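## Task

Place the yellow sponge inside the drawer that stands open, then push that drawer fully closed while every item it already held stays in it. No cabinet may be shifted noticeably, the robot must not topple or be left leaning, and the result must hold up without the robot propping anything in place.

## Robot and tools

ROBOT. A Hello Robot Stretch 3 with one arm: a two-wheel differential base, a lift that rides up a mast, and a telescoping arm that sticks out to the robot's right. The gripper cannot slide forward on its own; you move it forward or back by driving the base. The base measures 0.33 m front to back and 0.34 m across. Turning in place pivots about the point between the drive wheels, 0.05 m behind the front edge. With the arm pulled in and the wrist folded, the wrist pokes at most 0.06 m past the right side and a spin sweeps a 0.28 m radius; an unfolded, level gripper reaches farther than that.

FRAMES. Base frame: origin on the floor between the drive wheels, x ahead, y to the left, z up. hand_pose is reported in this frame, located where the closed fingertips meet; with all wrist joints at 0 its x axis points up, y points back along the arm toward the mast, z points to the robot's rear. Fingertips are round pads 0.04 m wide and sit slightly nearer the wrist when fully open. The odometry frame is the base frame as it was when the scene began.

execute_actions. Arguments: actions (a list holding one action, or empty to just read state and images) and cameras (list of head_camera, nav_camera, wrist_camera or all; omitted/null/["all"] gives all, [] gives none). An action may contain base, joints, or both, plus optional contact_limits; the parts start at once and may finish at different moments. base takes exactly one command, both relative to where the base currently is: {"translate_m": d}, a straight drive of d metres, forward positive, range -1 to 1; or {"rotate_rad": d}, a spin in place of d radians, counter-clockwise (left) positive, range -3.2 to 3.2. No sideways motion. joints is a dict of absolute targets keyed by name: lift_m 0 to 1.1 (arm height on mast, m); arm_m 0 to 0.52 (extension, m); wrist_yaw_rad -1.345 to 4.42 (0 along the arm, positive swings toward the front, 3.0 is folded over the base); wrist_pitch_rad -1.57 to 0.451 (0 level, negative tips fingertips down); wrist_roll_rad -2.911 to 2.911 (0 means fingers side by side, level); gripper_m -0.089 to 0.179 (bigger is wider; the real fingertip gap is 0.007 m less when nearly shut, 0.025 m less when wide, and zero below 0.007); head_pan_rad -3.953 to 1.73 (0 forward, positive left, -1.57 looks along the arm); head_tilt_rad -1.53 to 0.419 (0 level, negative down). Done tolerances: ±0.004 for lift, arm, gripper; ±0.02 for yaw, roll, head; ±0.05 for pitch. contact_limits: {"arm_m": n}, n a motor effort percentage 1 to 100; the arm motion halts (contact_stop) near that effort (about -n when retracting) and the limit also caps the holding force until your next action. Too small a value halts immediately; values above the maximum are clipped. An action lasts at most 15 s. Joints or base left out of an action may still be driving toward older targets. An unknown key or out-of-range number rejects the whole call with no motion. If a result reports a stop, any later motion, wait or finished_scene calls in that same reply are skipped.

wait: {"seconds": 0 to 10}; commands nothing, returns state and images. zoom_image: {"camera", "region": [x0, y0, x1, y1]} in pixels of that camera's latest full image, top-left origin, at most 504 by 504. finished_scene: {"scene": 1 or 2}; irreversible, reports success. Replying with no tool call ends everything.

RESULTS. joint_positions; base_status and joint_status per motion: done (for the base, wheels turned the commanded amount even if slipping), off_target (stopped short, may still push), contact_stop, time_out, torque_fault (old target dropped; it then holds where it is unless slack or off). on_its_own describes what this call did not command; its "held at" is a target, not a position. motor_effort in percent, positive toward larger joint values, peak of the last action in brackets; noisy and biased, positive wheel effort pushes forward. lidar_m: 12 distances in m from the base origin, 30-degree sectors starting straight ahead and going counter-clockwise (4th left, 7th back, 10th right), scanning a plane 0.17 m up, range 0.15 to 12, "-" for nothing; blind to glass and to the robot, partly blocked by the mast and by low robot parts. wrist_depth_mm (45 to 1000) and head_depth_mm (280 to 4000, in the sideways image): 7x7 grids of median depth, "-" when unknown. base_odometry from wheels only; turned_by_wheels and turned_by_imu since the last result, left positive; base_tilt in degrees, forward/right positive, with a fixed offset up to about 4. The pictures line orders the images. Camera intrinsics and base-frame poses come in a calibration block (head 896x504, nav fisheye 672x504, wrist 644x364), slightly off per scene.

BEHAVIOUR. Arm and lift halt and go slack on firm contact until recommanded; a slack lift may sag under load or be pushed up by closing fingers on a surface. Base, wrist and head have no contact stop. Wrist servos cut out for 10 s after sustained strain. Fast base speed (0.30 m/s, 1.9 rad/s) needs lift_m under 0.30, arm_m under 0.03 and wrist_yaw_rad over 2.54; otherwise 0.10 m/s and 0.63 rad/s. To grasp, command gripper_m below the object's width; to let go, go 0.02 or more above the contact value. Readings do not confirm a grasp. Fold or unfold the wrist only with lift_m 0.32 to 0.95, pitch -0.4, roll near 0; once folded the lift may go to 0.25. With yaw below -0.4 keep pitch at -0.5 or lower.

AVOID. Dropping or flinging objects, slamming the drawer, hard pushes. Pushing an unyielding object with the gripper above about 0.45 m, repeated pushes after a contact_stop, or driving while hooked on something can tip the robot; if it leans, reverse in small steps, free the gripper, and lower lift_m near 0.2. Loose objects may occasionally be nudged by outside forces.

Each tool is called by a JSON object that holds its "name" and its "arguments", one argument or row to a line.

## Session

{"name": "execute_actions", "arguments": {
  "actions": []
}}

Scene clock: 0.00 s.
base_odometry: x=+0.000 y=+0.000 heading=+0.000 (m, m, rad; odometry frame)
turned_by_wheels: +0.000 (rad since the last result)
turned_by_imu: +0.000 (rad since the last result)
base_tilt: forward=+0.3 right=+1.7 (deg)
lidar_m: 1.50 1.63 1.62 1.80 1.91 1.34 2.13 3.02 2.63 2.24 1.86 1.35
head_depth_mm: 1893 1922 1925 1926 1563 1408 1408 / 2010 2080 2088 2087 2015 1515 1521 / 2013 2260 2266 2266 2282 2293 2227 / 2015 2332 2309 2288 2314 2282 2193 / 2001 2076 2056 2044 2043 2047 2022 / 1883 1884 1882 1869 1860 1861 1849 / 1758 1735 1725 1726 1715 1708 1694
base_status: not commanded
joint_positions: lift_m=+0.531 arm_m=-0.002 wrist_yaw_rad=+3.121 wrist_pitch_rad=-0.648 wrist_roll_rad=+0.009 gripper_m=+0.037 head_pan_rad=-0.014 head_tilt_rad=-0.006
joint_status: not commanded
motor_effort: left_wheel=+0 right_wheel=-1 lift_m=+29 arm_m=+1 wrist_yaw_rad=-1 wrist_pitch_rad=+7 wrist_roll_rad=+0 gripper_m=+0 head_pan_rad=+1 head_tilt_rad=+2 (%)
hand_pose: x=-0.0173 y=+0.0464 z=+0.4961 quat_wxyz=(+0.233, +0.675, +0.217, +0.665) (m; base frame)
wrist_depth_mm: - - - - - - - / - - - - - - - / - - - - 997 - 1000 / 884 892 895 861 875 855 886 / 798 792 759 784 781 775 768 / 707 698 - 709 671 704 683 / 626 634 - - 623 620 610
pictures: head_camera (sideways: a quarter turn clockwise sets it upright), nav_camera (sideways: a quarter turn counterclockwise sets it upright), wrist_camera
Images, in order (width x height): head_camera 896x504, nav_camera 672x504, wrist_camera 644x364.

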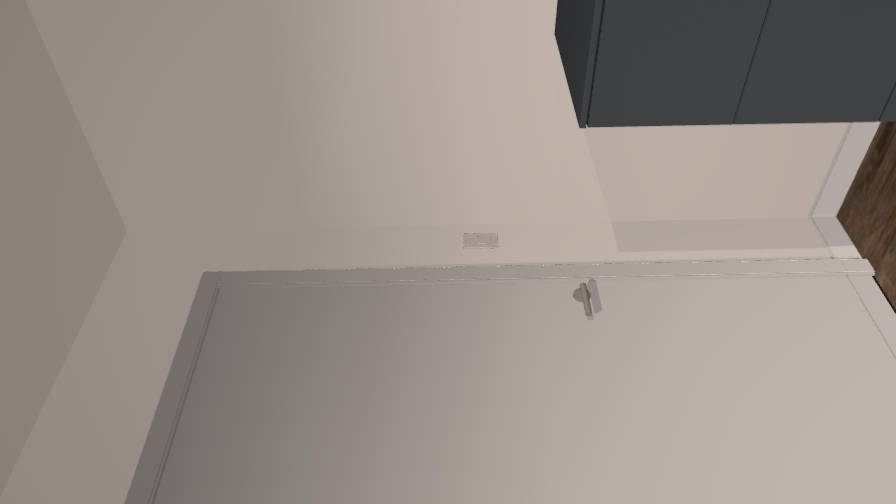

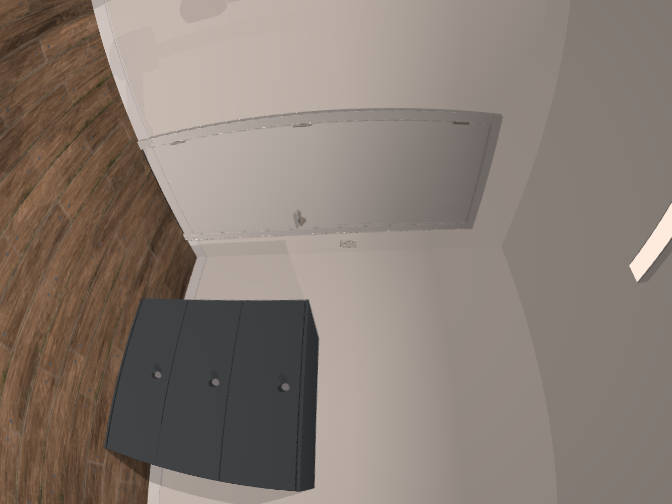

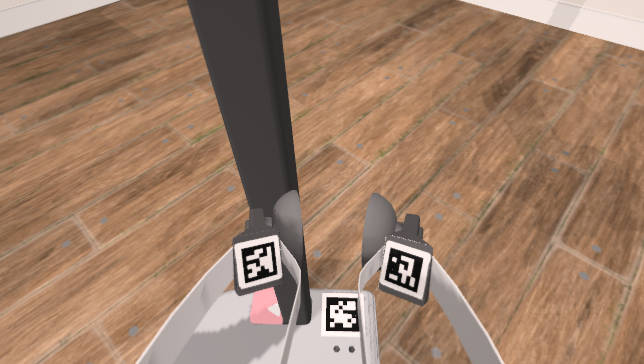

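{"name": "execute_actions", "arguments": {
  "actions": [
    {"joints":{"head_pan_rad":-1.9,"head_tilt_rad":-0.5}}
  ],
  "cameras": ["nav_camera","head_camera"]
}}

{"name": "execute_actions", "arguments": {
  "actions": [
    {"joints":{"head_pan_rad":-3.7,"head_tilt_rad":-0.5}}
  ],
  "cameras": ["nav_camera","head_camera"]
}}

Scene clock: 5.93 s.
base_odometry: x=+0.000 y=+0.000 heading=+0.000 (m, m, rad; odometry frame)
turned_by_wheels: +0.000 (rad since the last result)
turned_by_imu: +0.001 (rad since the last result)
base_tilt: forward=+0.3 right=+1.8 (deg)
lidar_m: 1.51 1.63 1.62 1.81 1.92 1.34 2.13 3.04 2.63 2.24 1.86 1.35
head_depth_mm: 2648 2829 3080 2702 2017 1620 1341 / 2754 2945 3227 2743 2036 1624 1348 / 2848 3007 2874 2725 2065 1631 1354 / 2982 3163 2737 2775 2053 1644 1363 / 3038 3283 3490 2785 2072 1652 1373 / 2729 2849 2988 2840 2090 1651 1375 / 2400 2489 2605 2618 2106 1663 1377
base_status: not commanded
joint_positions: lift_m=+0.531 arm_m=-0.002 wrist_yaw_rad=+3.121 wrist_pitch_rad=-0.648 wrist_roll_rad=+0.009 gripper_m=+0.037 head_pan_rad=-1.893 head_tilt_rad=-0.494
joint_status: all done
motor_effort: left_wheel=+0(0) right_wheel=+0(1) lift_m=+30(30) arm_m=+1(1) wrist_yaw_rad=-1(1) wrist_pitch_rad=+7(7) wrist_roll_rad=+0(0) gripper_m=+0(1) head_pan_rad=-2(33) head_tilt_rad=-4(41) (%)
hand_pose: x=-0.0173 y=+0.0464 z=+0.4961 quat_wxyz=(+0.233, +0.675, +0.217, +0.665) (m; base frame)
wrist_depth_mm: - - - - - - - / - - - - - - - / - - - - - - 970 / 893 908 883 884 866 849 858 / 783 792 791 781 790 748 757 / 700 686 - 706 675 685 683 / 631 628 - - 625 613 607
pictures: head_camera (sideways: a quarter turn clockwise sets it upright), nav_camera (sideways: a quarter turn counterclockwise sets it upright)
camera_calibration (this result's frames):
head_camera: T_world_to_cam=[[0.183089, 0.422703, -0.887581, 1.17634], [0.955367, -0.289421, 0.0592376, -0.0760635], [-0.231845, -0.858812, -0.456827, 0.554105], [0, 0, 0, 1]] pos_world=[-0.0142403, -0.0433857, 1.30173]
nav_camera: T_world_to_cam=[[-0.204493, -0.479566, 0.853346, -1.06895], [-0.938455, 0.343955, -0.0315916, 0.10172], [-0.278362, -0.807287, -0.520387, 0.635242], [0, 0, 0, 1]] pos_world=[0.0536942, -0.0347968, 1.24597]
Images, in order (width x height): head_camera 896x504, nav_camera 672x504.

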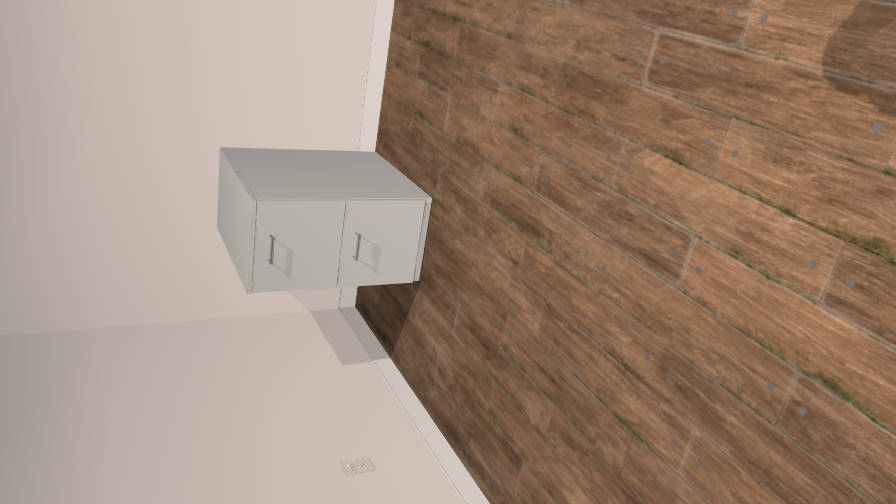

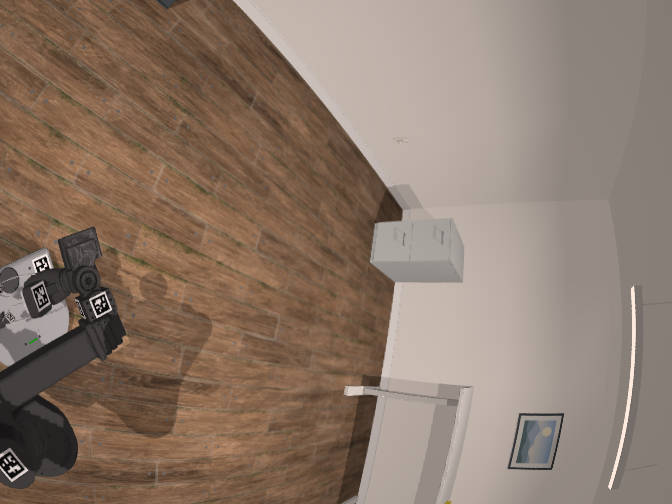

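Scene clock: 7.40 s.
base_odometry: x=+0.000 y=+0.000 heading=+0.000 (m, m, rad; odometry frame)
turned_by_wheels: +0.000 (rad since the last result)
turned_by_imu: +0.000 (rad since the last result)
base_tilt: forward=+0.3 right=+1.7 (deg)
lidar_m: 1.51 1.63 1.62 1.81 1.92 1.34 2.12 3.02 2.62 2.24 1.85 1.35
head_depth_mm: 1583 1710 1840 2005 2019 1610 1338 / 1607 1744 1879 2059 2035 1617 1352 / 1642 1775 1904 2036 1909 1634 1354 / 1662 1810 1914 1527 1579 1634 1362 / 1706 1853 1955 1568 1263 1646 1361 / 1739 1882 2055 2171 1762 1653 1371 / 1761 1920 2095 2333 2035 1670 1380
base_status: not commanded
joint_positions: lift_m=+0.531 arm_m=-0.002 wrist_yaw_rad=+3.121 wrist_pitch_rad=-0.648 wrist_roll_rad=+0.009 gripper_m=+0.037 head_pan_rad=-3.693 head_tilt_rad=-0.494
joint_status: all done
motor_effort: left_wheel=+0(0) right_wheel=+0(0) lift_m=+30(29) arm_m=+0(1) wrist_yaw_rad=-1(1) wrist_pitch_rad=+7(7) wrist_roll_rad=+0(0) gripper_m=+1(1) head_pan_rad=-3(31) head_tilt_rad=-4(4) (%)
hand_pose: x=-0.0173 y=+0.0464 z=+0.4961 quat_wxyz=(+0.233, +0.675, +0.217, +0.665) (m; base frame)
wrist_depth_mm: - - - - - - - / - - - - - - - / - - - 995 - 997 995 / 891 898 905 883 881 865 883 / 783 787 773 766 779 773 753 / 700 693 - 706 689 673 680 / 631 623 - - 614 621 613
pictures: head_camera (sideways: a quarter turn clockwise sets it upright), nav_camera (sideways: a quarter turn counterclockwise sets it upright)
camera_calibration (this result's frames):
head_camera: T_world_to_cam=[[0.370151, -0.274407, -0.887519, 1.17512], [-0.498929, -0.864616, 0.0592414, -0.0671972], [-0.783619, 0.42088, -0.456948, 0.557628], [0, 0, 0, 1]] pos_world=[-0.0315293, 0.0296661, 1.30173]
nav_camera: T_world_to_cam=[[-0.420659, 0.308168, 0.853275, -1.06754], [0.54819, 0.835757, -0.0315876, 0.0926465], [-0.722865, 0.454469, -0.520503, 0.638105], [0, 0, 0, 1]] pos_world=[-0.0385941, -0.0384472, 1.24597]
Images, in order (width x height): head_camera 896x504, nav_camera 672x504.

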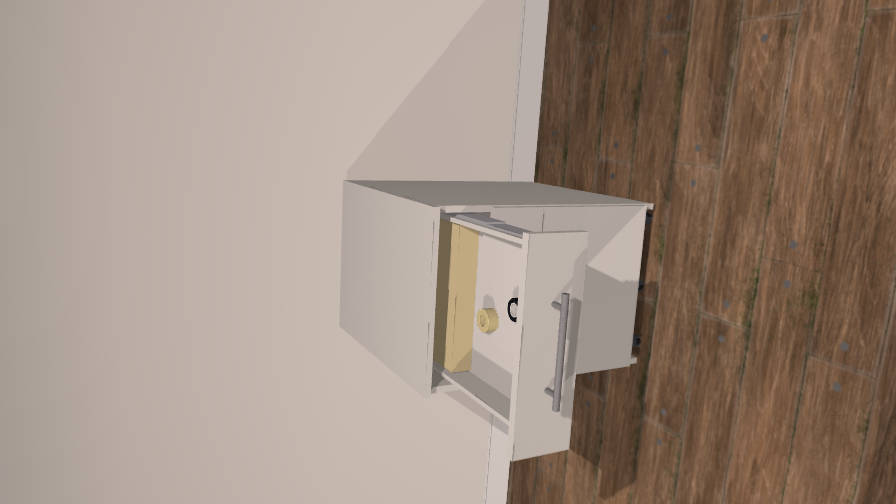

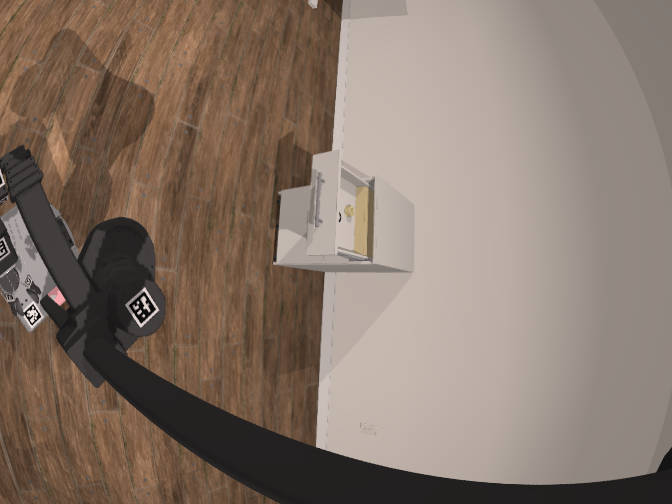

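{"name": "execute_actions", "arguments": {
  "actions": [
    {"joints":{"head_pan_rad":-2.75,"head_tilt_rad":-0.3}}
  ],
  "cameras": ["nav_camera","head_camera"]
}}

Scene clock: 11.03 s.
base_odometry: x=+0.000 y=+0.000 heading=+0.000 (m, m, rad; odometry frame)
turned_by_wheels: +0.000 (rad since the last result)
turned_by_imu: +0.001 (rad since the last result)
base_tilt: forward=+0.3 right=+1.7 (deg)
lidar_m: 1.50 1.63 1.62 1.80 1.91 1.34 2.13 3.03 2.63 2.25 1.86 1.35
head_depth_mm: 2535 2612 2723 2843 2719 1983 1570 / 2883 3013 3170 3345 2718 1998 1574 / 3150 3293 3451 3636 2747 2000 1581 / 3051 3179 3300 3476 2768 2010 1587 / 2921 3057 3129 3361 2787 2035 1595 / 2784 2936 3052 3200 2789 2037 1600 / 2679 2823 2892 3040 2726 2054 1606
base_status: not commanded
joint_positions: lift_m=+0.531 arm_m=-0.002 wrist_yaw_rad=+3.121 wrist_pitch_rad=-0.648 wrist_roll_rad=+0.009 gripper_m=+0.037 head_pan_rad=-2.757 head_tilt_rad=-0.310
joint_status: all done
motor_effort: left_wheel=+0(0) right_wheel=+0(0) lift_m=+29(29) arm_m=+1(1) wrist_yaw_rad=+0(0) wrist_pitch_rad=+7(7) wrist_roll_rad=+0(0) gripper_m=+0(0) head_pan_rad=+3(33) head_tilt_rad=+6(28) (%)
hand_pose: x=-0.0173 y=+0.0464 z=+0.4961 quat_wxyz=(+0.233, +0.675, +0.217, +0.665) (m; base frame)
wrist_depth_mm: - - - - - - - / - - - - - - - / - - - - - 994 - / 899 901 892 884 870 847 843 / 768 768 785 785 794 755 771 / 700 688 - 709 678 687 684 / 646 638 - - 614 615 615
pictures: head_camera (sideways: a quarter turn clockwise sets it upright), nav_camera (sideways: a quarter turn counterclockwise sets it upright)
camera_calibration (this result's frames):
head_camera: T_world_to_cam=[[0.283144, 0.0714603, -0.956412, 1.26556], [0.409488, -0.910764, 0.0531784, -0.0648586], [-0.867266, -0.406696, -0.287139, 0.337156], [0, 0, 0, 1]] pos_world=[-0.0393731, -0.0123884, 1.31066]
nav_camera: T_world_to_cam=[[-0.345139, -0.0940436, 0.933828, -1.17308], [-0.353237, 0.934825, -0.0364109, 0.104433], [-0.869542, -0.342429, -0.355865, 0.424763], [0, 0, 0, 1]] pos_world=[0.00136084, -0.0624964, 1.25042]
Images, in order (width x height): head_camera 896x504, nav_camera 672x504.

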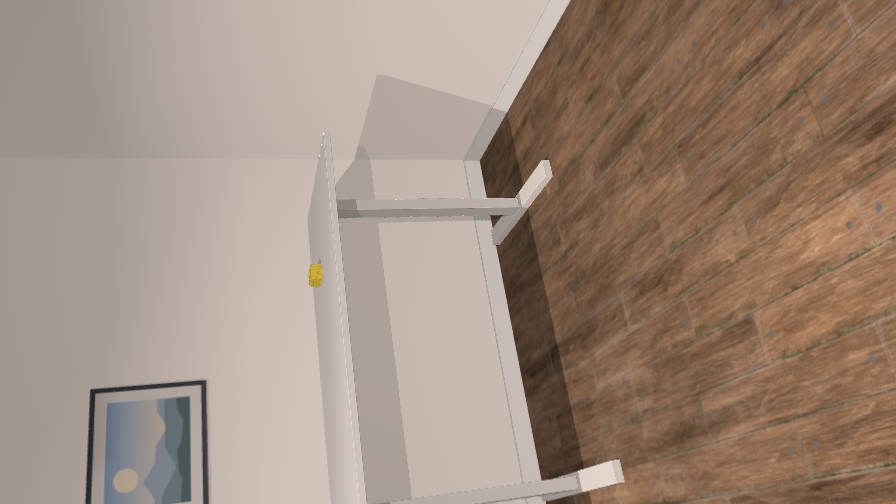

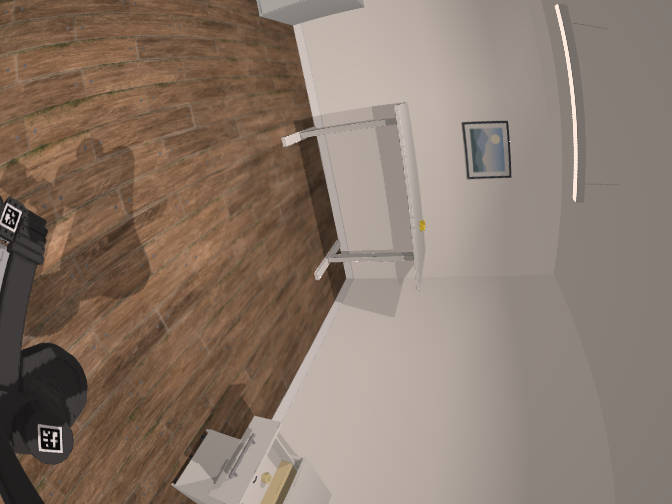

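{"name": "execute_actions", "arguments": {
  "actions": [
    {"base":{"rotate_rad":-2.76},"joints":{"lift_m":0.27,"wrist_pitch_rad":-0.4,"head_pan_rad":0,"head_tilt_rad":-0.5}}
  ],
  "cameras": []
}}

{"name": "execute_actions", "arguments": {
  "actions": [
    {"base":{"translate_m":1}}
  ],
  "cameras": []
}}

{"name": "execute_actions", "arguments": {
  "actions": [
    {"base":{"translate_m":0.9}}
  ],
  "cameras": ["nav_camera","head_camera"]
}}

Scene clock: 33.83 s.
base_odometry: x=+0.000 y=+0.000 heading=-2.760 (m, m, rad; odometry frame)
turned_by_wheels: -2.760 (rad since the last result)
turned_by_imu: -2.764 (rad since the last result)
base_tilt: forward=+0.3 right=+1.7 (deg)
lidar_m: 2.91 3.01 2.47 1.89 1.38 1.43 1.65 1.62 1.72 1.95 1.34 1.39
head_depth_mm: 2506 2681 2823 2683 2029 1601 1343 / 2877 3061 3286 2714 2026 1617 1344 / 3096 3201 3500 2763 2047 1631 1353 / 2957 3145 3443 2780 2055 1641 1363 / 2851 2985 3331 2779 2065 1644 1369 / 2725 2856 3139 2802 2088 1657 1371 / 2627 2743 3008 2735 2089 1667 1376
base_status: done
joint_positions: lift_m=+0.270 arm_m=-0.002 wrist_yaw_rad=+3.121 wrist_pitch_rad=-0.420 wrist_roll_rad=+0.009 gripper_m=+0.037 head_pan_rad=-0.007 head_tilt_rad=-0.494
joint_status: all done
motor_effort: left_wheel=+1(8) right_wheel=-3(10) lift_m=+21(25) arm_m=+0(0) wrist_yaw_rad=+0(1) wrist_pitch_rad=+12(12) wrist_roll_rad=+0(0) gripper_m=+0(0) head_pan_rad=+3(33) head_tilt_rad=-3(26) (%)
hand_pose: x=-0.0166 y=+0.0807 z=+0.2825 quat_wxyz=(+0.156, +0.696, +0.140, +0.687) (m; base frame)
wrist_depth_mm: - - - - - - - / - - - - - - - / 923 888 - 887 909 906 912 / 708 715 707 709 714 710 690 / 590 588 586 586 602 585 588 / 505 533 - - - 491 487 / 444 - - - 425 432 424
pictures: none
No camera images: the call's "cameras" was empty. Leave "cameras" out to get every camera's image.

Scene clock: 38.93 s.
base_odometry: x=-0.928 y=-0.373 heading=-2.760 (m, m, rad; odometry frame)
turned_by_wheels: +0.000 (rad since the last result)
turned_by_imu: +0.005 (rad since the last result)
base_tilt: forward=+0.3 right=+1.8 (deg)
lidar_m: 2.03 1.81 2.08 2.33 2.31 2.01 2.56 2.51 1.96 0.92 1.41 1.56
head_depth_mm: 1943 2065 2178 2322 2021 1607 1337 / 2192 2303 2541 2581 2040 1622 1353 / 2186 2274 2489 2604 2025 1628 1348 / 2087 2182 2462 2563 2058 1629 1355 / 2010 2107 2318 2509 2082 1643 1361 / 1934 2045 2248 2420 2088 1649 1369 / 1865 1979 2151 2334 2101 1659 1373
base_status: done
joint_positions: lift_m=+0.270 arm_m=-0.002 wrist_yaw_rad=+3.121 wrist_pitch_rad=-0.419 wrist_roll_rad=+0.009 gripper_m=+0.037 head_pan_rad=-0.007 head_tilt_rad=-0.495
joint_status: not commanded
motor_effort: left_wheel=+1(7) right_wheel=-3(7) lift_m=+22(22) arm_m=+0(0) wrist_yaw_rad=-1(0) wrist_pitch_rad=+11(12) wrist_roll_rad=+0(0) gripper_m=+0(1) head_pan_rad=+3(3) head_tilt_rad=-4(4) (%)
hand_pose: x=-0.0166 y=+0.0808 z=+0.2827 quat_wxyz=(+0.155, +0.696, +0.140, +0.687) (m; base frame)
wrist_depth_mm: - - - - - - - / - - - - - - - / 908 908 - 922 892 906 879 / 719 702 697 715 727 703 706 / 589 589 588 585 601 587 582 / 505 533 - - - 500 499 / 442 - - - 429 429 430
pictures: none
No camera images: the call's "cameras" was empty. Leave "cameras" out to get every camera's image.

Scene clock: 43.77 s.
base_odometry: x=-1.763 y=-0.708 heading=-2.760 (m, m, rad; odometry frame)
turned_by_wheels: +0.000 (rad since the last result)
turned_by_imu: +0.004 (rad since the last result)
base_tilt: forward=+0.2 right=+1.7 (deg)
lidar_m: 1.13 1.44 1.17 1.94 2.70 2.77 3.34 1.50 1.19 1.10 1.08 1.15
head_depth_mm: 1420 1505 1508 1667 1821 1612 1340 / 1437 1563 1106 1859 1975 1622 1319 / 1381 1497 1118 864 1846 1540 1355 / 1325 1424 1140 825 1847 1639 1364 / 1276 1371 1069 790 1774 1643 1367 / 1234 1323 1162 759 1676 1660 1370 / 1187 1273 1182 761 1603 1658 1375
base_status: done
joint_positions: lift_m=+0.270 arm_m=-0.002 wrist_yaw_rad=+3.121 wrist_pitch_rad=-0.419 wrist_roll_rad=+0.009 gripper_m=+0.037 head_pan_rad=-0.007 head_tilt_rad=-0.495
joint_status: not commanded
motor_effort: left_wheel=+1(8) right_wheel=-2(8) lift_m=+22(22) arm_m=+0(0) wrist_yaw_rad=+1(0) wrist_pitch_rad=+11(11) wrist_roll_rad=+0(0) gripper_m=+0(1) head_pan_rad=+3(3) head_tilt_rad=-3(4) (%)
hand_pose: x=-0.0166 y=+0.0808 z=+0.2828 quat_wxyz=(+0.155, +0.696, +0.139, +0.687) (m; base frame)
wrist_depth_mm: - - - - - - - / - - - - - - - / 891 918 - 903 907 901 900 / 718 710 698 711 701 708 716 / 584 580 586 587 603 589 577 / 501 529 - - - 493 491 / 445 - - - 424 435 424
pictures: head_camera (sideways: a quarter turn clockwise sets it upright), nav_camera (sideways: a quarter turn counterclockwise sets it upright)
camera_calibration (this result's frames):
head_camera: T_world_to_cam=[[-0.459824, 0.0431133, -0.886963, 1.17946], [-0.0207611, 0.998026, 0.0592749, -0.0701576], [0.887767, 0.0456704, -0.458021, 0.54883], [0, 0, 0, 1]] pos_world=[0.0536527, -0.00589636, 1.30167]
nav_camera: T_world_to_cam=[[0.520474, -0.0458447, 0.852646, -1.07246], [-0.0362916, -0.998843, -0.0315521, 0.0961656], [0.853106, -0.0145219, -0.521535, 0.629834], [0, 0, 0, 1]] pos_world=[0.0243621, 0.0560341, 1.24594]
Images, in order (width x height): head_camera 896x504, nav_camera 672x504.

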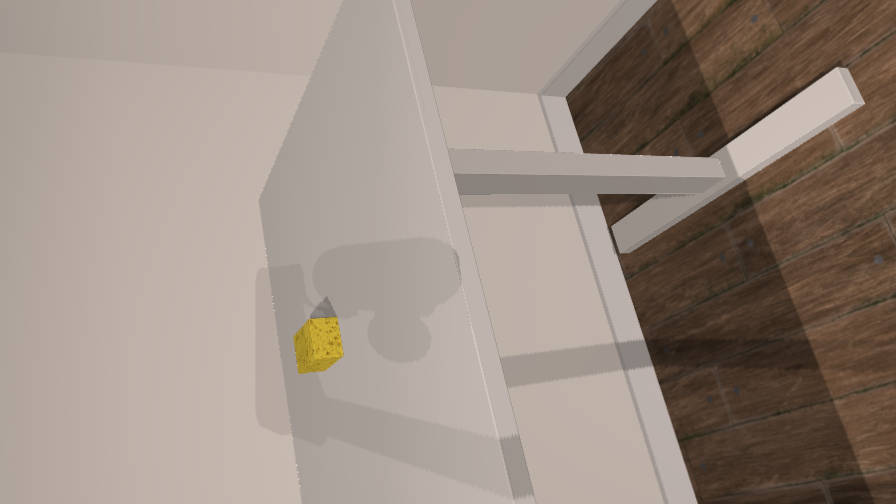

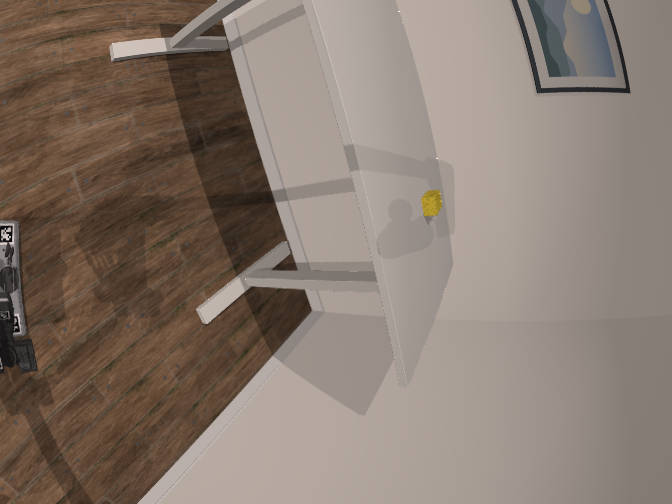

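{"name": "execute_actions", "arguments": {
  "actions": [
    {"base":{"translate_m":0.44}}
  ],
  "cameras": []
}}

{"name": "execute_actions", "arguments": {
  "actions": [
    {"base":{"rotate_rad":1.9},"joints":{"lift_m":0.94,"head_pan_rad":-1.57,"head_tilt_rad":-0.6}}
  ],
  "cameras": ["head_camera"]
}}

{"name": "execute_actions", "arguments": {
  "actions": [
    {"joints":{"lift_m":1.0,"wrist_yaw_rad":0,"gripper_m":0.17}}
  ]
}}

Scene clock: 66.03 s.
base_odometry: x=-2.172 y=-0.872 heading=-2.760 (m, m, rad; odometry frame)
turned_by_wheels: +0.000 (rad since the last result)
turned_by_imu: +0.003 (rad since the last result)
base_tilt: forward=+0.4 right=+1.8 (deg)
lidar_m: 0.69 1.04 1.10 1.02 2.02 3.05 3.67 1.51 1.18 0.91 0.89 0.94
head_depth_mm: 1069 1164 1263 725 543 432 1311 / 1029 1119 1206 731 546 435 1096 / 985 1065 1120 738 549 437 382 / 948 1024 1066 742 553 439 366 / 911 979 1035 749 555 441 365 / 877 943 1005 685 559 443 367 / 847 905 965 761 563 446 369
base_status: done
joint_positions: lift_m=+0.270 arm_m=-0.002 wrist_yaw_rad=+3.121 wrist_pitch_rad=-0.419 wrist_roll_rad=+0.009 gripper_m=+0.037 head_pan_rad=-0.007 head_tilt_rad=-0.495
joint_status: not commanded
motor_effort: left_wheel=+1(7) right_wheel=-2(8) lift_m=+22(22) arm_m=+1(1) wrist_yaw_rad=-1(0) wrist_pitch_rad=+11(11) wrist_roll_rad=+0(0) gripper_m=+0(1) head_pan_rad=+3(3) head_tilt_rad=-4(3) (%)
hand_pose: x=-0.0166 y=+0.0808 z=+0.2828 quat_wxyz=(+0.155, +0.696, +0.139, +0.687) (m; base frame)
wrist_depth_mm: - - - - - - 943 / - - - - - - 980 / 884 916 - 900 915 904 920 / 717 718 697 715 710 706 712 / 595 589 584 581 606 585 575 / 497 528 - - - 488 489 / 442 - - - 425 435 426
pictures: none
No camera images: the call's "cameras" was empty. Leave "cameras" out to get every camera's image.

Scene clock: 72.97 s.
base_odometry: x=-2.172 y=-0.872 heading=-0.860 (m, m, rad; odometry frame)
turned_by_wheels: +1.900 (rad since the last result)
turned_by_imu: +1.909 (rad since the last result)
base_tilt: forward=+0.2 right=+1.8 (deg)
lidar_m: 2.02 2.90 3.15 3.70 1.47 0.96 0.89 0.90 0.70 1.04 1.05 1.02
head_depth_mm: 896 986 833 608 479 - - / 888 977 840 611 481 - - / 881 969 740 617 484 419 - / 879 959 859 621 487 422 - / 870 957 867 626 490 423 - / 864 944 878 632 493 404 1211 / 857 938 886 636 497 406 369
base_status: done
joint_positions: lift_m=+0.940 arm_m=-0.002 wrist_yaw_rad=+3.121 wrist_pitch_rad=-0.419 wrist_roll_rad=+0.009 gripper_m=+0.037 head_pan_rad=-1.563 head_tilt_rad=-0.593
joint_status: all done
motor_effort: left_wheel=-2(6) right_wheel=+2(13) lift_m=+37(39) arm_m=+0(1) wrist_yaw_rad=-1(1) wrist_pitch_rad=+11(11) wrist_roll_rad=+0(0) gripper_m=-1(1) head_pan_rad=-2(35) head_tilt_rad=-5(18) (%)
hand_pose: x=-0.0166 y=+0.0808 z=+0.9521 quat_wxyz=(+0.155, +0.696, +0.139, +0.687) (m; base frame)
wrist_depth_mm: - - - - - - - / - - - - - - - / - - - - - - - / - - - - - - - / - - - - - - - / - - - - - - - / - - - - - - -
pictures: head_camera (sideways: a quarter turn clockwise sets it upright)
camera_calibration (this result's frames):
head_camera: T_world_to_cam=[[0.0356419, 0.545, -0.837678, 1.11216], [0.997656, 0.0295888, 0.0616994, -0.0795186], [0.058412, -0.837914, -0.542668, 0.664026], [0, 0, 0, 1]] pos_world=[0.000905713, -0.0473783, 1.29688]
Images, in order (width x height): head_camera 896x504.

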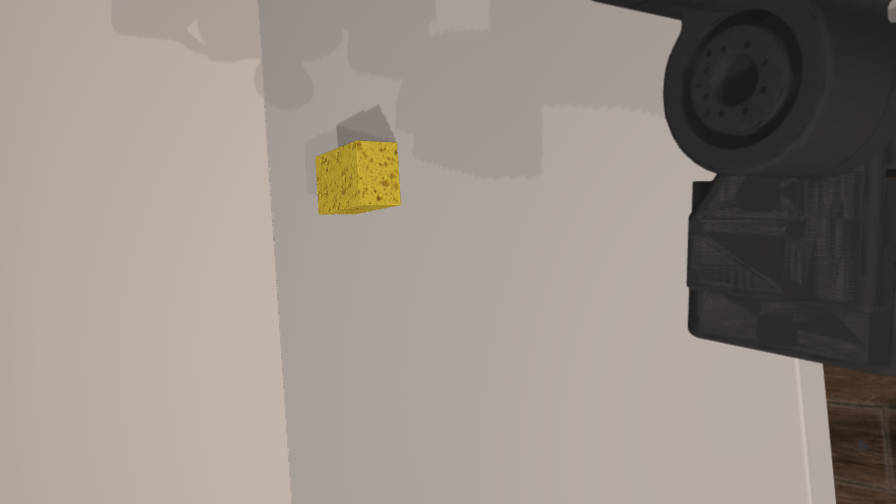

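Scene clock: 75.53 s.
base_odometry: x=-2.172 y=-0.872 heading=-0.860 (m, m, rad; odometry frame)
turned_by_wheels: +0.000 (rad since the last result)
turned_by_imu: +0.001 (rad since the last result)
base_tilt: forward=+0.3 right=+1.7 (deg)
lidar_m: 2.01 2.89 3.18 3.70 1.47 0.97 0.89 0.90 0.69 1.04 1.05 1.02
head_depth_mm: 897 984 834 634 - - - / 890 976 842 678 - - - / 881 968 742 669 - - 1221 / 875 962 859 622 501 399 1225 / 871 952 869 627 474 402 1209 / 862 947 879 632 493 404 1210 / 857 937 885 635 496 407 368
base_status: not commanded
joint_positions: lift_m=+1.000 arm_m=-0.002 wrist_yaw_rad=+0.003 wrist_pitch_rad=-0.418 wrist_roll_rad=+0.009 gripper_m=+0.170 head_pan_rad=-1.563 head_tilt_rad=-0.593
joint_status: all done
motor_effort: left_wheel=-2(2) right_wheel=+3(3) lift_m=+37(39) arm_m=+0(0) wrist_yaw_rad=-5(5) wrist_pitch_rad=+11(11) wrist_roll_rad=+0(0) gripper_m=-1(93) head_pan_rad=-3(3) head_tilt_rad=-4(5) (%)
hand_pose: x=-0.0208 y=-0.3678 z=+1.0123 quat_wxyz=(+0.689, +0.147, -0.694, -0.147) (m; base frame)
wrist_depth_mm: 724 719 742 741 755 775 811 / 568 583 572 483 565 555 859 / 413 409 418 410 408 407 409 / 322 325 323 323 322 320 323 / 270 274 266 266 266 266 268 / - 217 225 224 224 224 234 / 193 197 196 195 194 195 190
pictures: head_camera (sideways: a quarter turn clockwise sets it upright), nav_camera (sideways: a quarter turn counterclockwise sets it upright), wrist_camera
camera_calibration (this result's frames):
head_camera: T_world_to_cam=[[0.0356418, 0.545, -0.837678, 1.11216], [0.997656, 0.0295889, 0.0616994, -0.0795187], [0.0584121, -0.837914, -0.542668, 0.664026], [0, 0, 0, 1]] pos_world=[0.000905718, -0.0473783, 1.29688]
nav_camera: T_world_to_cam=[[-0.0375044, -0.602034, 0.797589, -0.997273], [-0.999294, 0.0244588, -0.0285271, 0.0980979], [-0.00233382, -0.798095, -0.602527, 0.740422], [0, 0, 0, 1]] pos_world=[0.0623544, -0.0118644, 1.24434]
wrist_camera: T_world_to_cam=[[-0.998409, -0.0548315, -0.0131167, -0.0227909], [-0.0224767, 0.600483, -0.799321, 1.05535], [0.0517044, -0.797755, -0.600761, 0.487787], [0, 0, 0, 1]] pos_world=[-0.0242546, -0.245833, 1.13631]
Images, in order (width x height): head_camera 896x504, nav_camera 672x504, wrist_camera 644x364.

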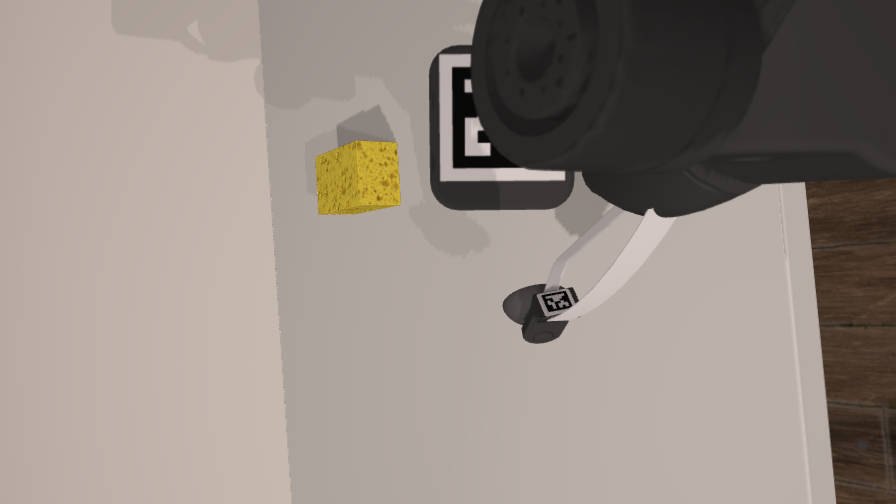

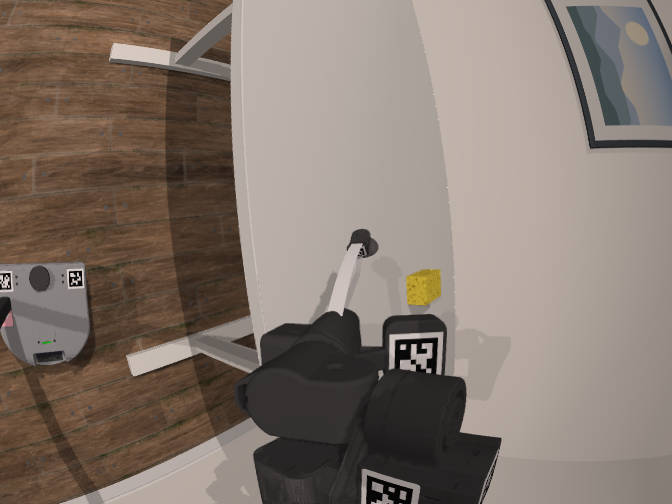

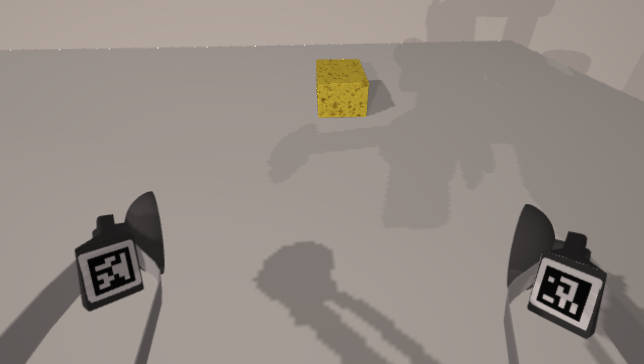

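{"name": "execute_actions", "arguments": {
  "actions": [
    {"base":{"translate_m":-0.008},"joints":{"lift_m":0.96,"arm_m":0.23}}
  ],
  "cameras": ["wrist_camera"]
}}

{"name": "execute_actions", "arguments": {
  "actions": [
    {"joints":{"arm_m":0.31}}
  ],
  "cameras": ["wrist_camera","head_camera"]
}}

Scene clock: 86.63 s.
base_odometry: x=-2.177 y=-0.866 heading=-0.860 (m, m, rad; odometry frame)
turned_by_wheels: +0.000 (rad since the last result)
turned_by_imu: +0.002 (rad since the last result)
base_tilt: forward=+0.3 right=+1.8 (deg)
lidar_m: 2.03 2.91 3.16 3.70 1.45 0.96 0.88 0.89 0.69 1.04 1.05 1.03
head_depth_mm: 895 974 - - 477 394 1150 / 889 969 - - 481 396 1213 / 884 971 991 - 484 398 1223 / 877 962 860 598 487 400 1226 / 870 953 868 626 490 402 1207 / 863 947 876 632 493 404 1209 / 859 938 890 636 496 407 1213
base_status: done
joint_positions: lift_m=+0.960 arm_m=+0.230 wrist_yaw_rad=+0.002 wrist_pitch_rad=-0.418 wrist_roll_rad=+0.009 gripper_m=+0.170 head_pan_rad=-1.563 head_tilt_rad=-0.593
joint_status: all done
motor_effort: left_wheel=-1(5) right_wheel=+2(5) lift_m=+22(34) arm_m=+5(6) wrist_yaw_rad=-3(4) wrist_pitch_rad=+10(11) wrist_roll_rad=+0(0) gripper_m=+0(0) head_pan_rad=-2(3) head_tilt_rad=-5(5) (%)
hand_pose: x=-0.0211 y=-0.5990 z=+0.9729 quat_wxyz=(+0.689, +0.147, -0.694, -0.147) (m; base frame)
wrist_depth_mm: 512 517 519 538 555 561 576 / 444 446 445 442 442 437 437 / 320 320 324 223 321 320 318 / 252 254 251 210 252 252 251 / 207 215 208 207 207 206 210 / - 171 176 176 177 176 181 / 155 154 154 153 153 153 149
pictures: wrist_camera
camera_calibration (this result's frames):
wrist_camera: T_world_to_cam=[[-0.998485, -0.0534312, -0.0131161, -0.0354608], [-0.0216343, 0.600503, -0.79933, 1.16277], [0.0505854, -0.797835, -0.600749, 0.279665], [0, 0, 0, 1]] pos_world=[-0.0243982, -0.477017, 1.09698]
Images, in order (width x height): wrist_camera 644x364.

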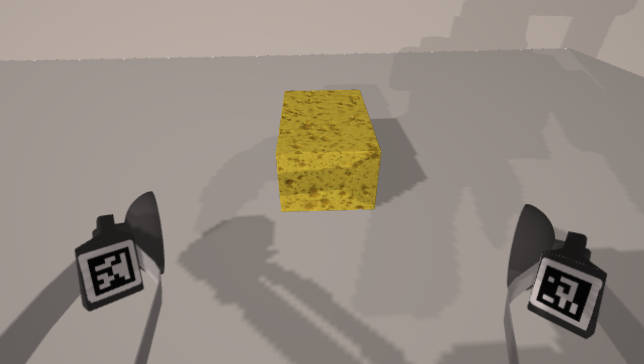

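Scene clock: 88.43 s.
base_odometry: x=-2.177 y=-0.866 heading=-0.860 (m, m, rad; odometry frame)
turned_by_wheels: +0.000 (rad since the last result)
turned_by_imu: +0.001 (rad since the last result)
base_tilt: forward=+0.1 right=+1.9 (deg)
lidar_m: 2.02 2.91 3.17 3.70 1.45 0.96 0.88 0.89 0.69 1.04 1.05 1.03
head_depth_mm: 898 964 856 605 478 394 1152 / 889 956 - 591 480 396 1219 / 882 960 - 592 484 398 1219 / 877 960 905 622 486 400 1226 / 871 954 868 626 490 402 1204 / 864 949 879 631 493 404 1208 / 858 939 884 636 495 406 1209
base_status: not commanded
joint_positions: lift_m=+0.960 arm_m=+0.310 wrist_yaw_rad=+0.002 wrist_pitch_rad=-0.418 wrist_roll_rad=+0.009 gripper_m=+0.170 head_pan_rad=-1.563 head_tilt_rad=-0.593
joint_status: all done
motor_effort: left_wheel=-2(1) right_wheel=+2(3) lift_m=+21(22) arm_m=+4(3) wrist_yaw_rad=-2(4) wrist_pitch_rad=+11(11) wrist_roll_rad=+0(0) gripper_m=+0(0) head_pan_rad=-2(2) head_tilt_rad=-5(5) (%)
hand_pose: x=-0.0211 y=-0.6790 z=+0.9729 quat_wxyz=(+0.689, +0.147, -0.694, -0.147) (m; base frame)
wrist_depth_mm: 440 446 453 465 469 480 500 / 448 443 441 443 440 431 433 / 320 320 319 321 316 319 318 / 252 252 252 173 252 249 253 / 207 216 201 143 199 207 210 / - 171 170 142 171 175 181 / 153 153 153 153 153 153 149
pictures: head_camera (sideways: a quarter turn clockwise sets it upright), wrist_camera
camera_calibration (this result's frames):
head_camera: T_world_to_cam=[[0.0357493, 0.544993, -0.837678, 1.11216], [0.997662, 0.0293921, 0.0616994, -0.0795187], [0.0582468, -0.837925, -0.542668, 0.664027], [0, 0, 0, 1]] pos_world=[0.000896371, -0.0473773, 1.29688]
wrist_camera: T_world_to_cam=[[-0.998485, -0.0534294, -0.013116, -0.0397344], [-0.0216333, 0.600503, -0.79933, 1.21081], [0.0505839, -0.797836, -0.600749, 0.21584], [0, 0, 0, 1]] pos_world=[-0.0243984, -0.557015, 1.09698]
Images, in order (width x height): head_camera 896x504, wrist_camera 644x364.

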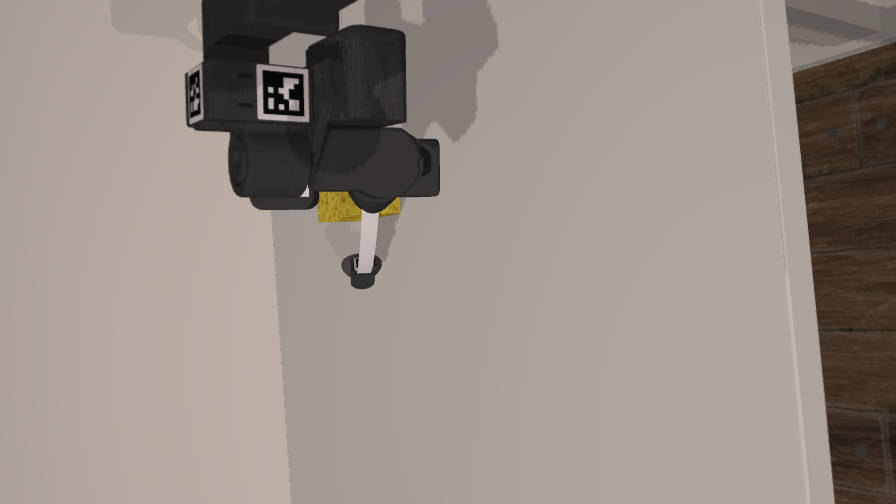

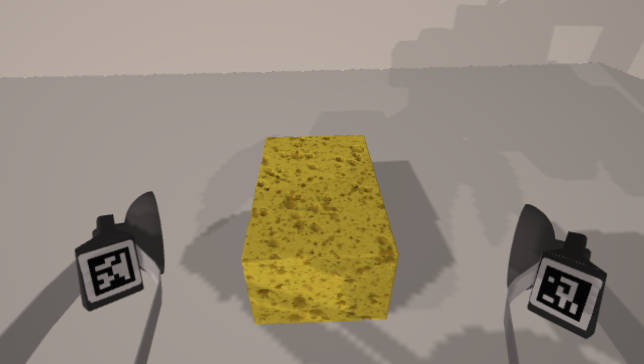

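{"name": "execute_actions", "arguments": {
  "actions": [
    {"base":{"translate_m":0.007},"joints":{"gripper_m":0.08,"arm_m":0.305}}
  ],
  "cameras": ["wrist_camera"]
}}

{"name": "execute_actions", "arguments": {
  "actions": [
    {"joints":{"gripper_m":0.02}}
  ],
  "cameras": ["wrist_camera"]
}}

{"name": "execute_actions", "arguments": {
  "actions": [
    {"joints":{"lift_m":1.0,"arm_m":0.0,"head_pan_rad":-1.9}}
  ],
  "cameras": ["wrist_camera","nav_camera"]
}}

Scene clock: 97.47 s.
base_odometry: x=-2.172 y=-0.871 heading=-0.860 (m, m, rad; odometry frame)
turned_by_wheels: +0.000 (rad since the last result)
turned_by_imu: +0.001 (rad since the last result)
base_tilt: forward=+0.2 right=+1.8 (deg)
lidar_m: 2.02 2.90 3.15 3.69 1.46 0.96 0.89 0.90 0.69 1.04 1.05 1.02
head_depth_mm: 893 964 831 606 479 394 1162 / 888 951 - 590 481 396 1216 / 881 967 - 592 485 398 1227 / 876 962 859 622 487 400 1224 / 870 954 869 626 490 402 1206 / 863 946 879 631 493 404 1212 / 858 937 889 638 496 406 369
base_status: done
joint_positions: lift_m=+0.960 arm_m=+0.305 wrist_yaw_rad=+0.002 wrist_pitch_rad=-0.418 wrist_roll_rad=+0.009 gripper_m=+0.080 head_pan_rad=-1.563 head_tilt_rad=-0.593
joint_status: all done
motor_effort: left_wheel=-1(1) right_wheel=+2(9) lift_m=+21(22) arm_m=-3(4) wrist_yaw_rad=-3(2) wrist_pitch_rad=+10(10) wrist_roll_rad=+0(0) gripper_m=+0(97) head_pan_rad=-3(2) head_tilt_rad=-4(5) (%)
hand_pose: x=-0.0211 y=-0.6747 z=+0.9729 quat_wxyz=(+0.689, +0.147, -0.694, -0.147) (m; base frame)
wrist_depth_mm: 439 445 457 467 477 477 494 / 439 441 437 440 439 438 436 / 321 323 322 319 317 315 316 / 252 252 251 173 240 251 249 / 208 207 154 143 143 207 205 / 176 176 165 149 155 175 176 / 153 153 153 153 152 153 153
pictures: wrist_camera
camera_calibration (this result's frames):
wrist_camera: T_world_to_cam=[[-0.998485, -0.0534292, -0.013116, -0.0395038], [-0.0216332, 0.600503, -0.79933, 1.20822], [0.0505838, -0.797836, -0.600749, 0.219283], [0, 0, 0, 1]] pos_world=[-0.0243984, -0.552699, 1.09698]
Images, in order (width x height): wrist_camera 644x364.

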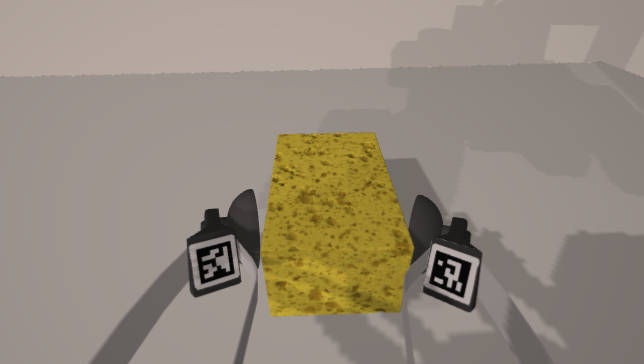

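Scene clock: 98.57 s.
base_odometry: x=-2.172 y=-0.871 heading=-0.860 (m, m, rad; odometry frame)
turned_by_wheels: +0.000 (rad since the last result)
turned_by_imu: +0.000 (rad since the last result)
base_tilt: forward=+0.2 right=+1.9 (deg)
lidar_m: 2.01 2.90 3.17 3.70 1.46 0.97 0.89 0.90 0.69 1.04 1.05 1.02
head_depth_mm: 897 964 833 605 478 394 1158 / 886 953 - 591 481 396 1217 / 884 966 - 593 484 398 1215 / 876 959 858 621 487 399 1223 / 870 957 869 625 490 402 1209 / 863 946 878 632 493 404 1209 / 855 938 890 636 496 406 368
base_status: not commanded
joint_positions: lift_m=+0.960 arm_m=+0.305 wrist_yaw_rad=+0.002 wrist_pitch_rad=-0.418 wrist_roll_rad=+0.009 gripper_m=+0.021 head_pan_rad=-1.563 head_tilt_rad=-0.593
joint_status: all done
motor_effort: left_wheel=-1(1) right_wheel=+3(3) lift_m=+21(21) arm_m=-3(3) wrist_yaw_rad=-3(3) wrist_pitch_rad=+11(11) wrist_roll_rad=+0(0) gripper_m=-17(100) head_pan_rad=-3(3) head_tilt_rad=-5(5) (%)
hand_pose: x=-0.0211 y=-0.6747 z=+0.9729 quat_wxyz=(+0.689, +0.147, -0.694, -0.147) (m; base frame)
wrist_depth_mm: 441 452 460 468 468 480 496 / 435 444 443 446 438 434 438 / 321 322 319 323 317 317 320 / 251 252 255 172 239 249 251 / 206 208 204 141 147 207 206 / 177 177 169 146 151 176 175 / 154 153 153 152 153 153 152
pictures: wrist_camera
camera_calibration (this result's frames):
wrist_camera: T_world_to_cam=[[-0.998485, -0.0534309, -0.013116, -0.0395044], [-0.0216341, 0.600503, -0.79933, 1.20822], [0.0505851, -0.797836, -0.600749, 0.219283], [0, 0, 0, 1]] pos_world=[-0.0243983, -0.552699, 1.09698]
Images, in order (width x height): wrist_camera 644x364.

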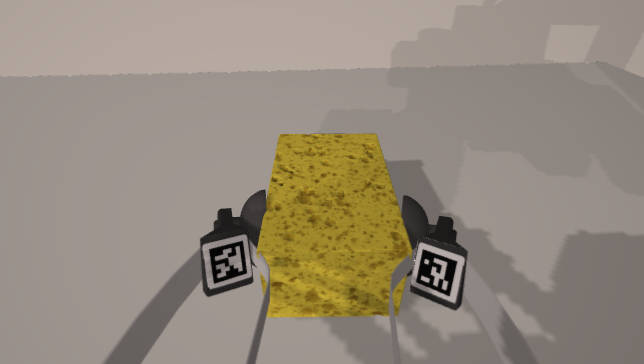

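Scene clock: 102.03 s.
base_odometry: x=-2.172 y=-0.871 heading=-0.860 (m, m, rad; odometry frame)
turned_by_wheels: +0.000 (rad since the last result)
turned_by_imu: +0.001 (rad since the last result)
base_tilt: forward=+0.2 right=+1.8 (deg)
lidar_m: 2.01 2.90 3.18 3.70 1.46 0.96 0.89 0.90 0.70 1.04 1.05 1.02
head_depth_mm: 1083 1195 1290 - - - - / 1035 1144 893 - - - - / 996 1088 903 - - - - / 954 1045 904 649 - - - / 920 1000 869 682 - - - / 885 964 881 688 - 385 366 / 853 925 888 639 496 405 351
base_status: not commanded
joint_positions: lift_m=+1.000 arm_m=+0.000 wrist_yaw_rad=+0.002 wrist_pitch_rad=-0.418 wrist_roll_rad=+0.009 gripper_m=+0.021 head_pan_rad=-1.893 head_tilt_rad=-0.593
joint_status: all done
motor_effort: left_wheel=-2(2) right_wheel=+2(3) lift_m=+37(39) arm_m=-3(3) wrist_yaw_rad=-2(3) wrist_pitch_rad=+11(11) wrist_roll_rad=+0(0) gripper_m=-17(17) head_pan_rad=-3(22) head_tilt_rad=-5(5) (%)
hand_pose: x=-0.0211 y=-0.3697 z=+1.0122 quat_wxyz=(+0.689, +0.147, -0.694, -0.147) (m; base frame)
wrist_depth_mm: 734 728 736 750 753 780 807 / 573 571 561 565 567 561 829 / 409 414 412 412 414 410 412 / 323 323 323 172 309 319 320 / 266 263 260 142 147 265 264 / 224 226 214 146 151 226 224 / 196 196 195 195 196 195 196
pictures: nav_camera (sideways: a quarter turn counterclockwise sets it upright), wrist_camera
camera_calibration (this result's frames):
nav_camera: T_world_to_cam=[[-0.230585, -0.557389, 0.797589, -0.996095], [-0.937436, 0.346986, -0.0285271, 0.0977205], [-0.260851, -0.754267, -0.602526, 0.741999], [0, 0, 0, 1]] pos_world=[0.0554735, -0.0294548, 1.24434]
wrist_camera: T_world_to_cam=[[-0.998488, -0.0533752, -0.0131159, -0.0226847], [-0.0216007, 0.600504, -0.79933, 1.0565], [0.0505405, -0.797838, -0.600749, 0.486238], [0, 0, 0, 1]] pos_world=[-0.024404, -0.247703, 1.1363]
Images, in order (width x height): nav_camera 672x504, wrist_camera 644x364.

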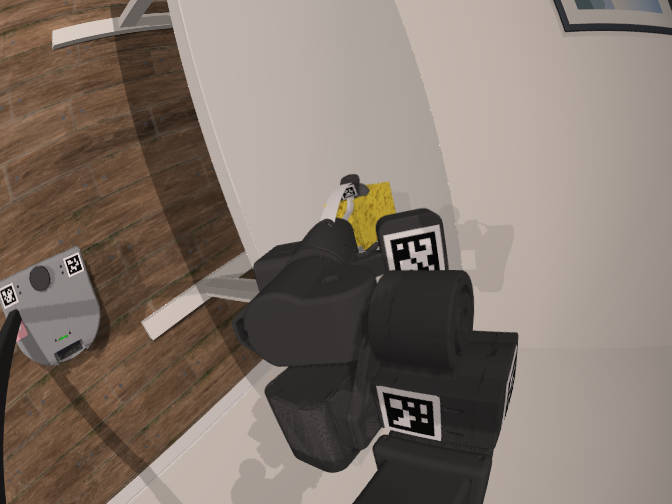

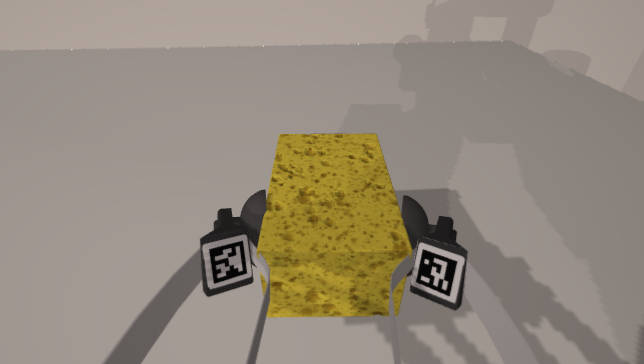

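{"name": "execute_actions", "arguments": {
  "actions": [
    {"base":{"rotate_rad":1.42},"joints":{"lift_m":0.9,"wrist_yaw_rad":2.7,"head_pan_rad":0,"head_tilt_rad":-0.7}}
  ],
  "cameras": ["wrist_camera","nav_camera"]
}}

{"name": "execute_actions", "arguments": {
  "actions": [
    {"base":{"translate_m":0.9},"joints":{"lift_m":0.285}}
  ]
}}

Scene clock: 121.90 s.
base_odometry: x=-2.172 y=-0.871 heading=+0.560 (m, m, rad; odometry frame)
turned_by_wheels: +1.420 (rad since the last result)
turned_by_imu: +1.428 (rad since the last result)
base_tilt: forward=+0.3 right=+1.9 (deg)
lidar_m: 3.71 1.51 1.05 0.89 0.89 0.69 0.70 1.04 1.02 1.99 2.86 3.15
head_depth_mm: 3637 3572 2552 1991 1632 1380 1202 / 3537 3573 2570 2019 1647 1384 1207 / 3419 3646 2588 2017 1657 1394 1209 / 3364 3583 2617 2022 1661 1406 1219 / 3268 3490 2635 2048 1675 1410 1219 / 3185 3429 2469 2060 1681 1411 1225 / 3125 3424 1768 2016 1694 1416 1230
base_status: done
joint_positions: lift_m=+0.935 arm_m=+0.000 wrist_yaw_rad=+2.697 wrist_pitch_rad=-0.416 wrist_roll_rad=+0.006 gripper_m=+0.021 head_pan_rad=-0.007 head_tilt_rad=-0.692
joint_status: lift_m contact_stop (moved -0.065 of -0.100); the others done
on_its_own: lift_m is slack since a contact_stop, until your next command for it (your +0.900 is given up)
motor_effort: left_wheel=-2(5) right_wheel=+2(11) lift_m=+29(35) arm_m=-2(2) wrist_yaw_rad=+3(19) wrist_pitch_rad=+9(48) wrist_roll_rad=+2(4) gripper_m=-18(18) head_pan_rad=+3(33) head_tilt_rad=-5(21) (%)
hand_pose: x=+0.0754 y=+0.0575 z=+0.9482 quat_wxyz=(+0.295, +0.709, -0.011, +0.641) (m; base frame)
wrist_depth_mm: 726 829 994 - - - - / 778 903 - - - - - / 815 921 - - - - - / - - - 172 - - - / - - - 140 144 - - / - - - 146 150 - - / - - - - - - -
pictures: nav_camera (sideways: a quarter turn counterclockwise sets it upright), wrist_camera
camera_calibration (this result's frames):
nav_camera: T_world_to_cam=[[0.677201, -0.047046, 0.734292, -0.919129], [-0.0420652, -0.998797, -0.0251981, 0.0879213], [0.734594, -0.013824, -0.678366, 0.834578], [0, 0, 0, 1]] pos_world=[0.0130568, 0.0561114, 1.24327]
wrist_camera: T_world_to_cam=[[0.924179, -0.381819, -0.0103532, -0.0330226], [-0.236305, -0.550252, -0.800863, 0.83467], [0.300088, 0.742588, -0.598758, 0.674366], [0, 0, 0, 1]] pos_world=[0.0253864, -0.0541054, 1.0719]
Images, in order (width x height): nav_camera 672x504, wrist_camera 644x364.

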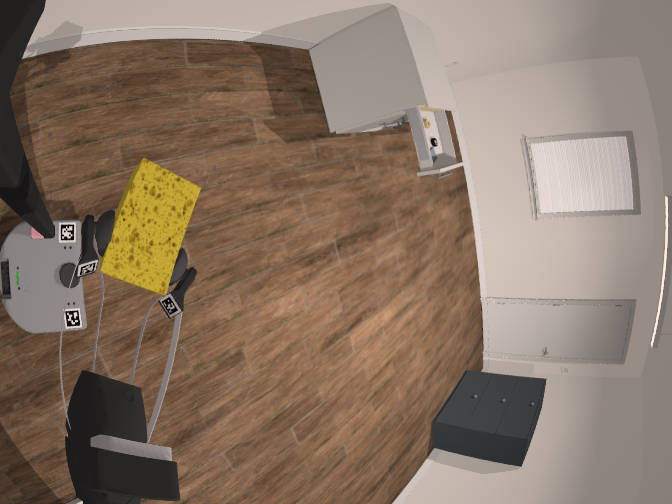

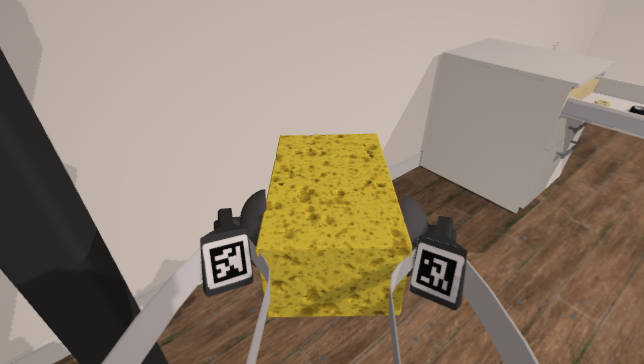

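not run: a stop came earlier in this reply.


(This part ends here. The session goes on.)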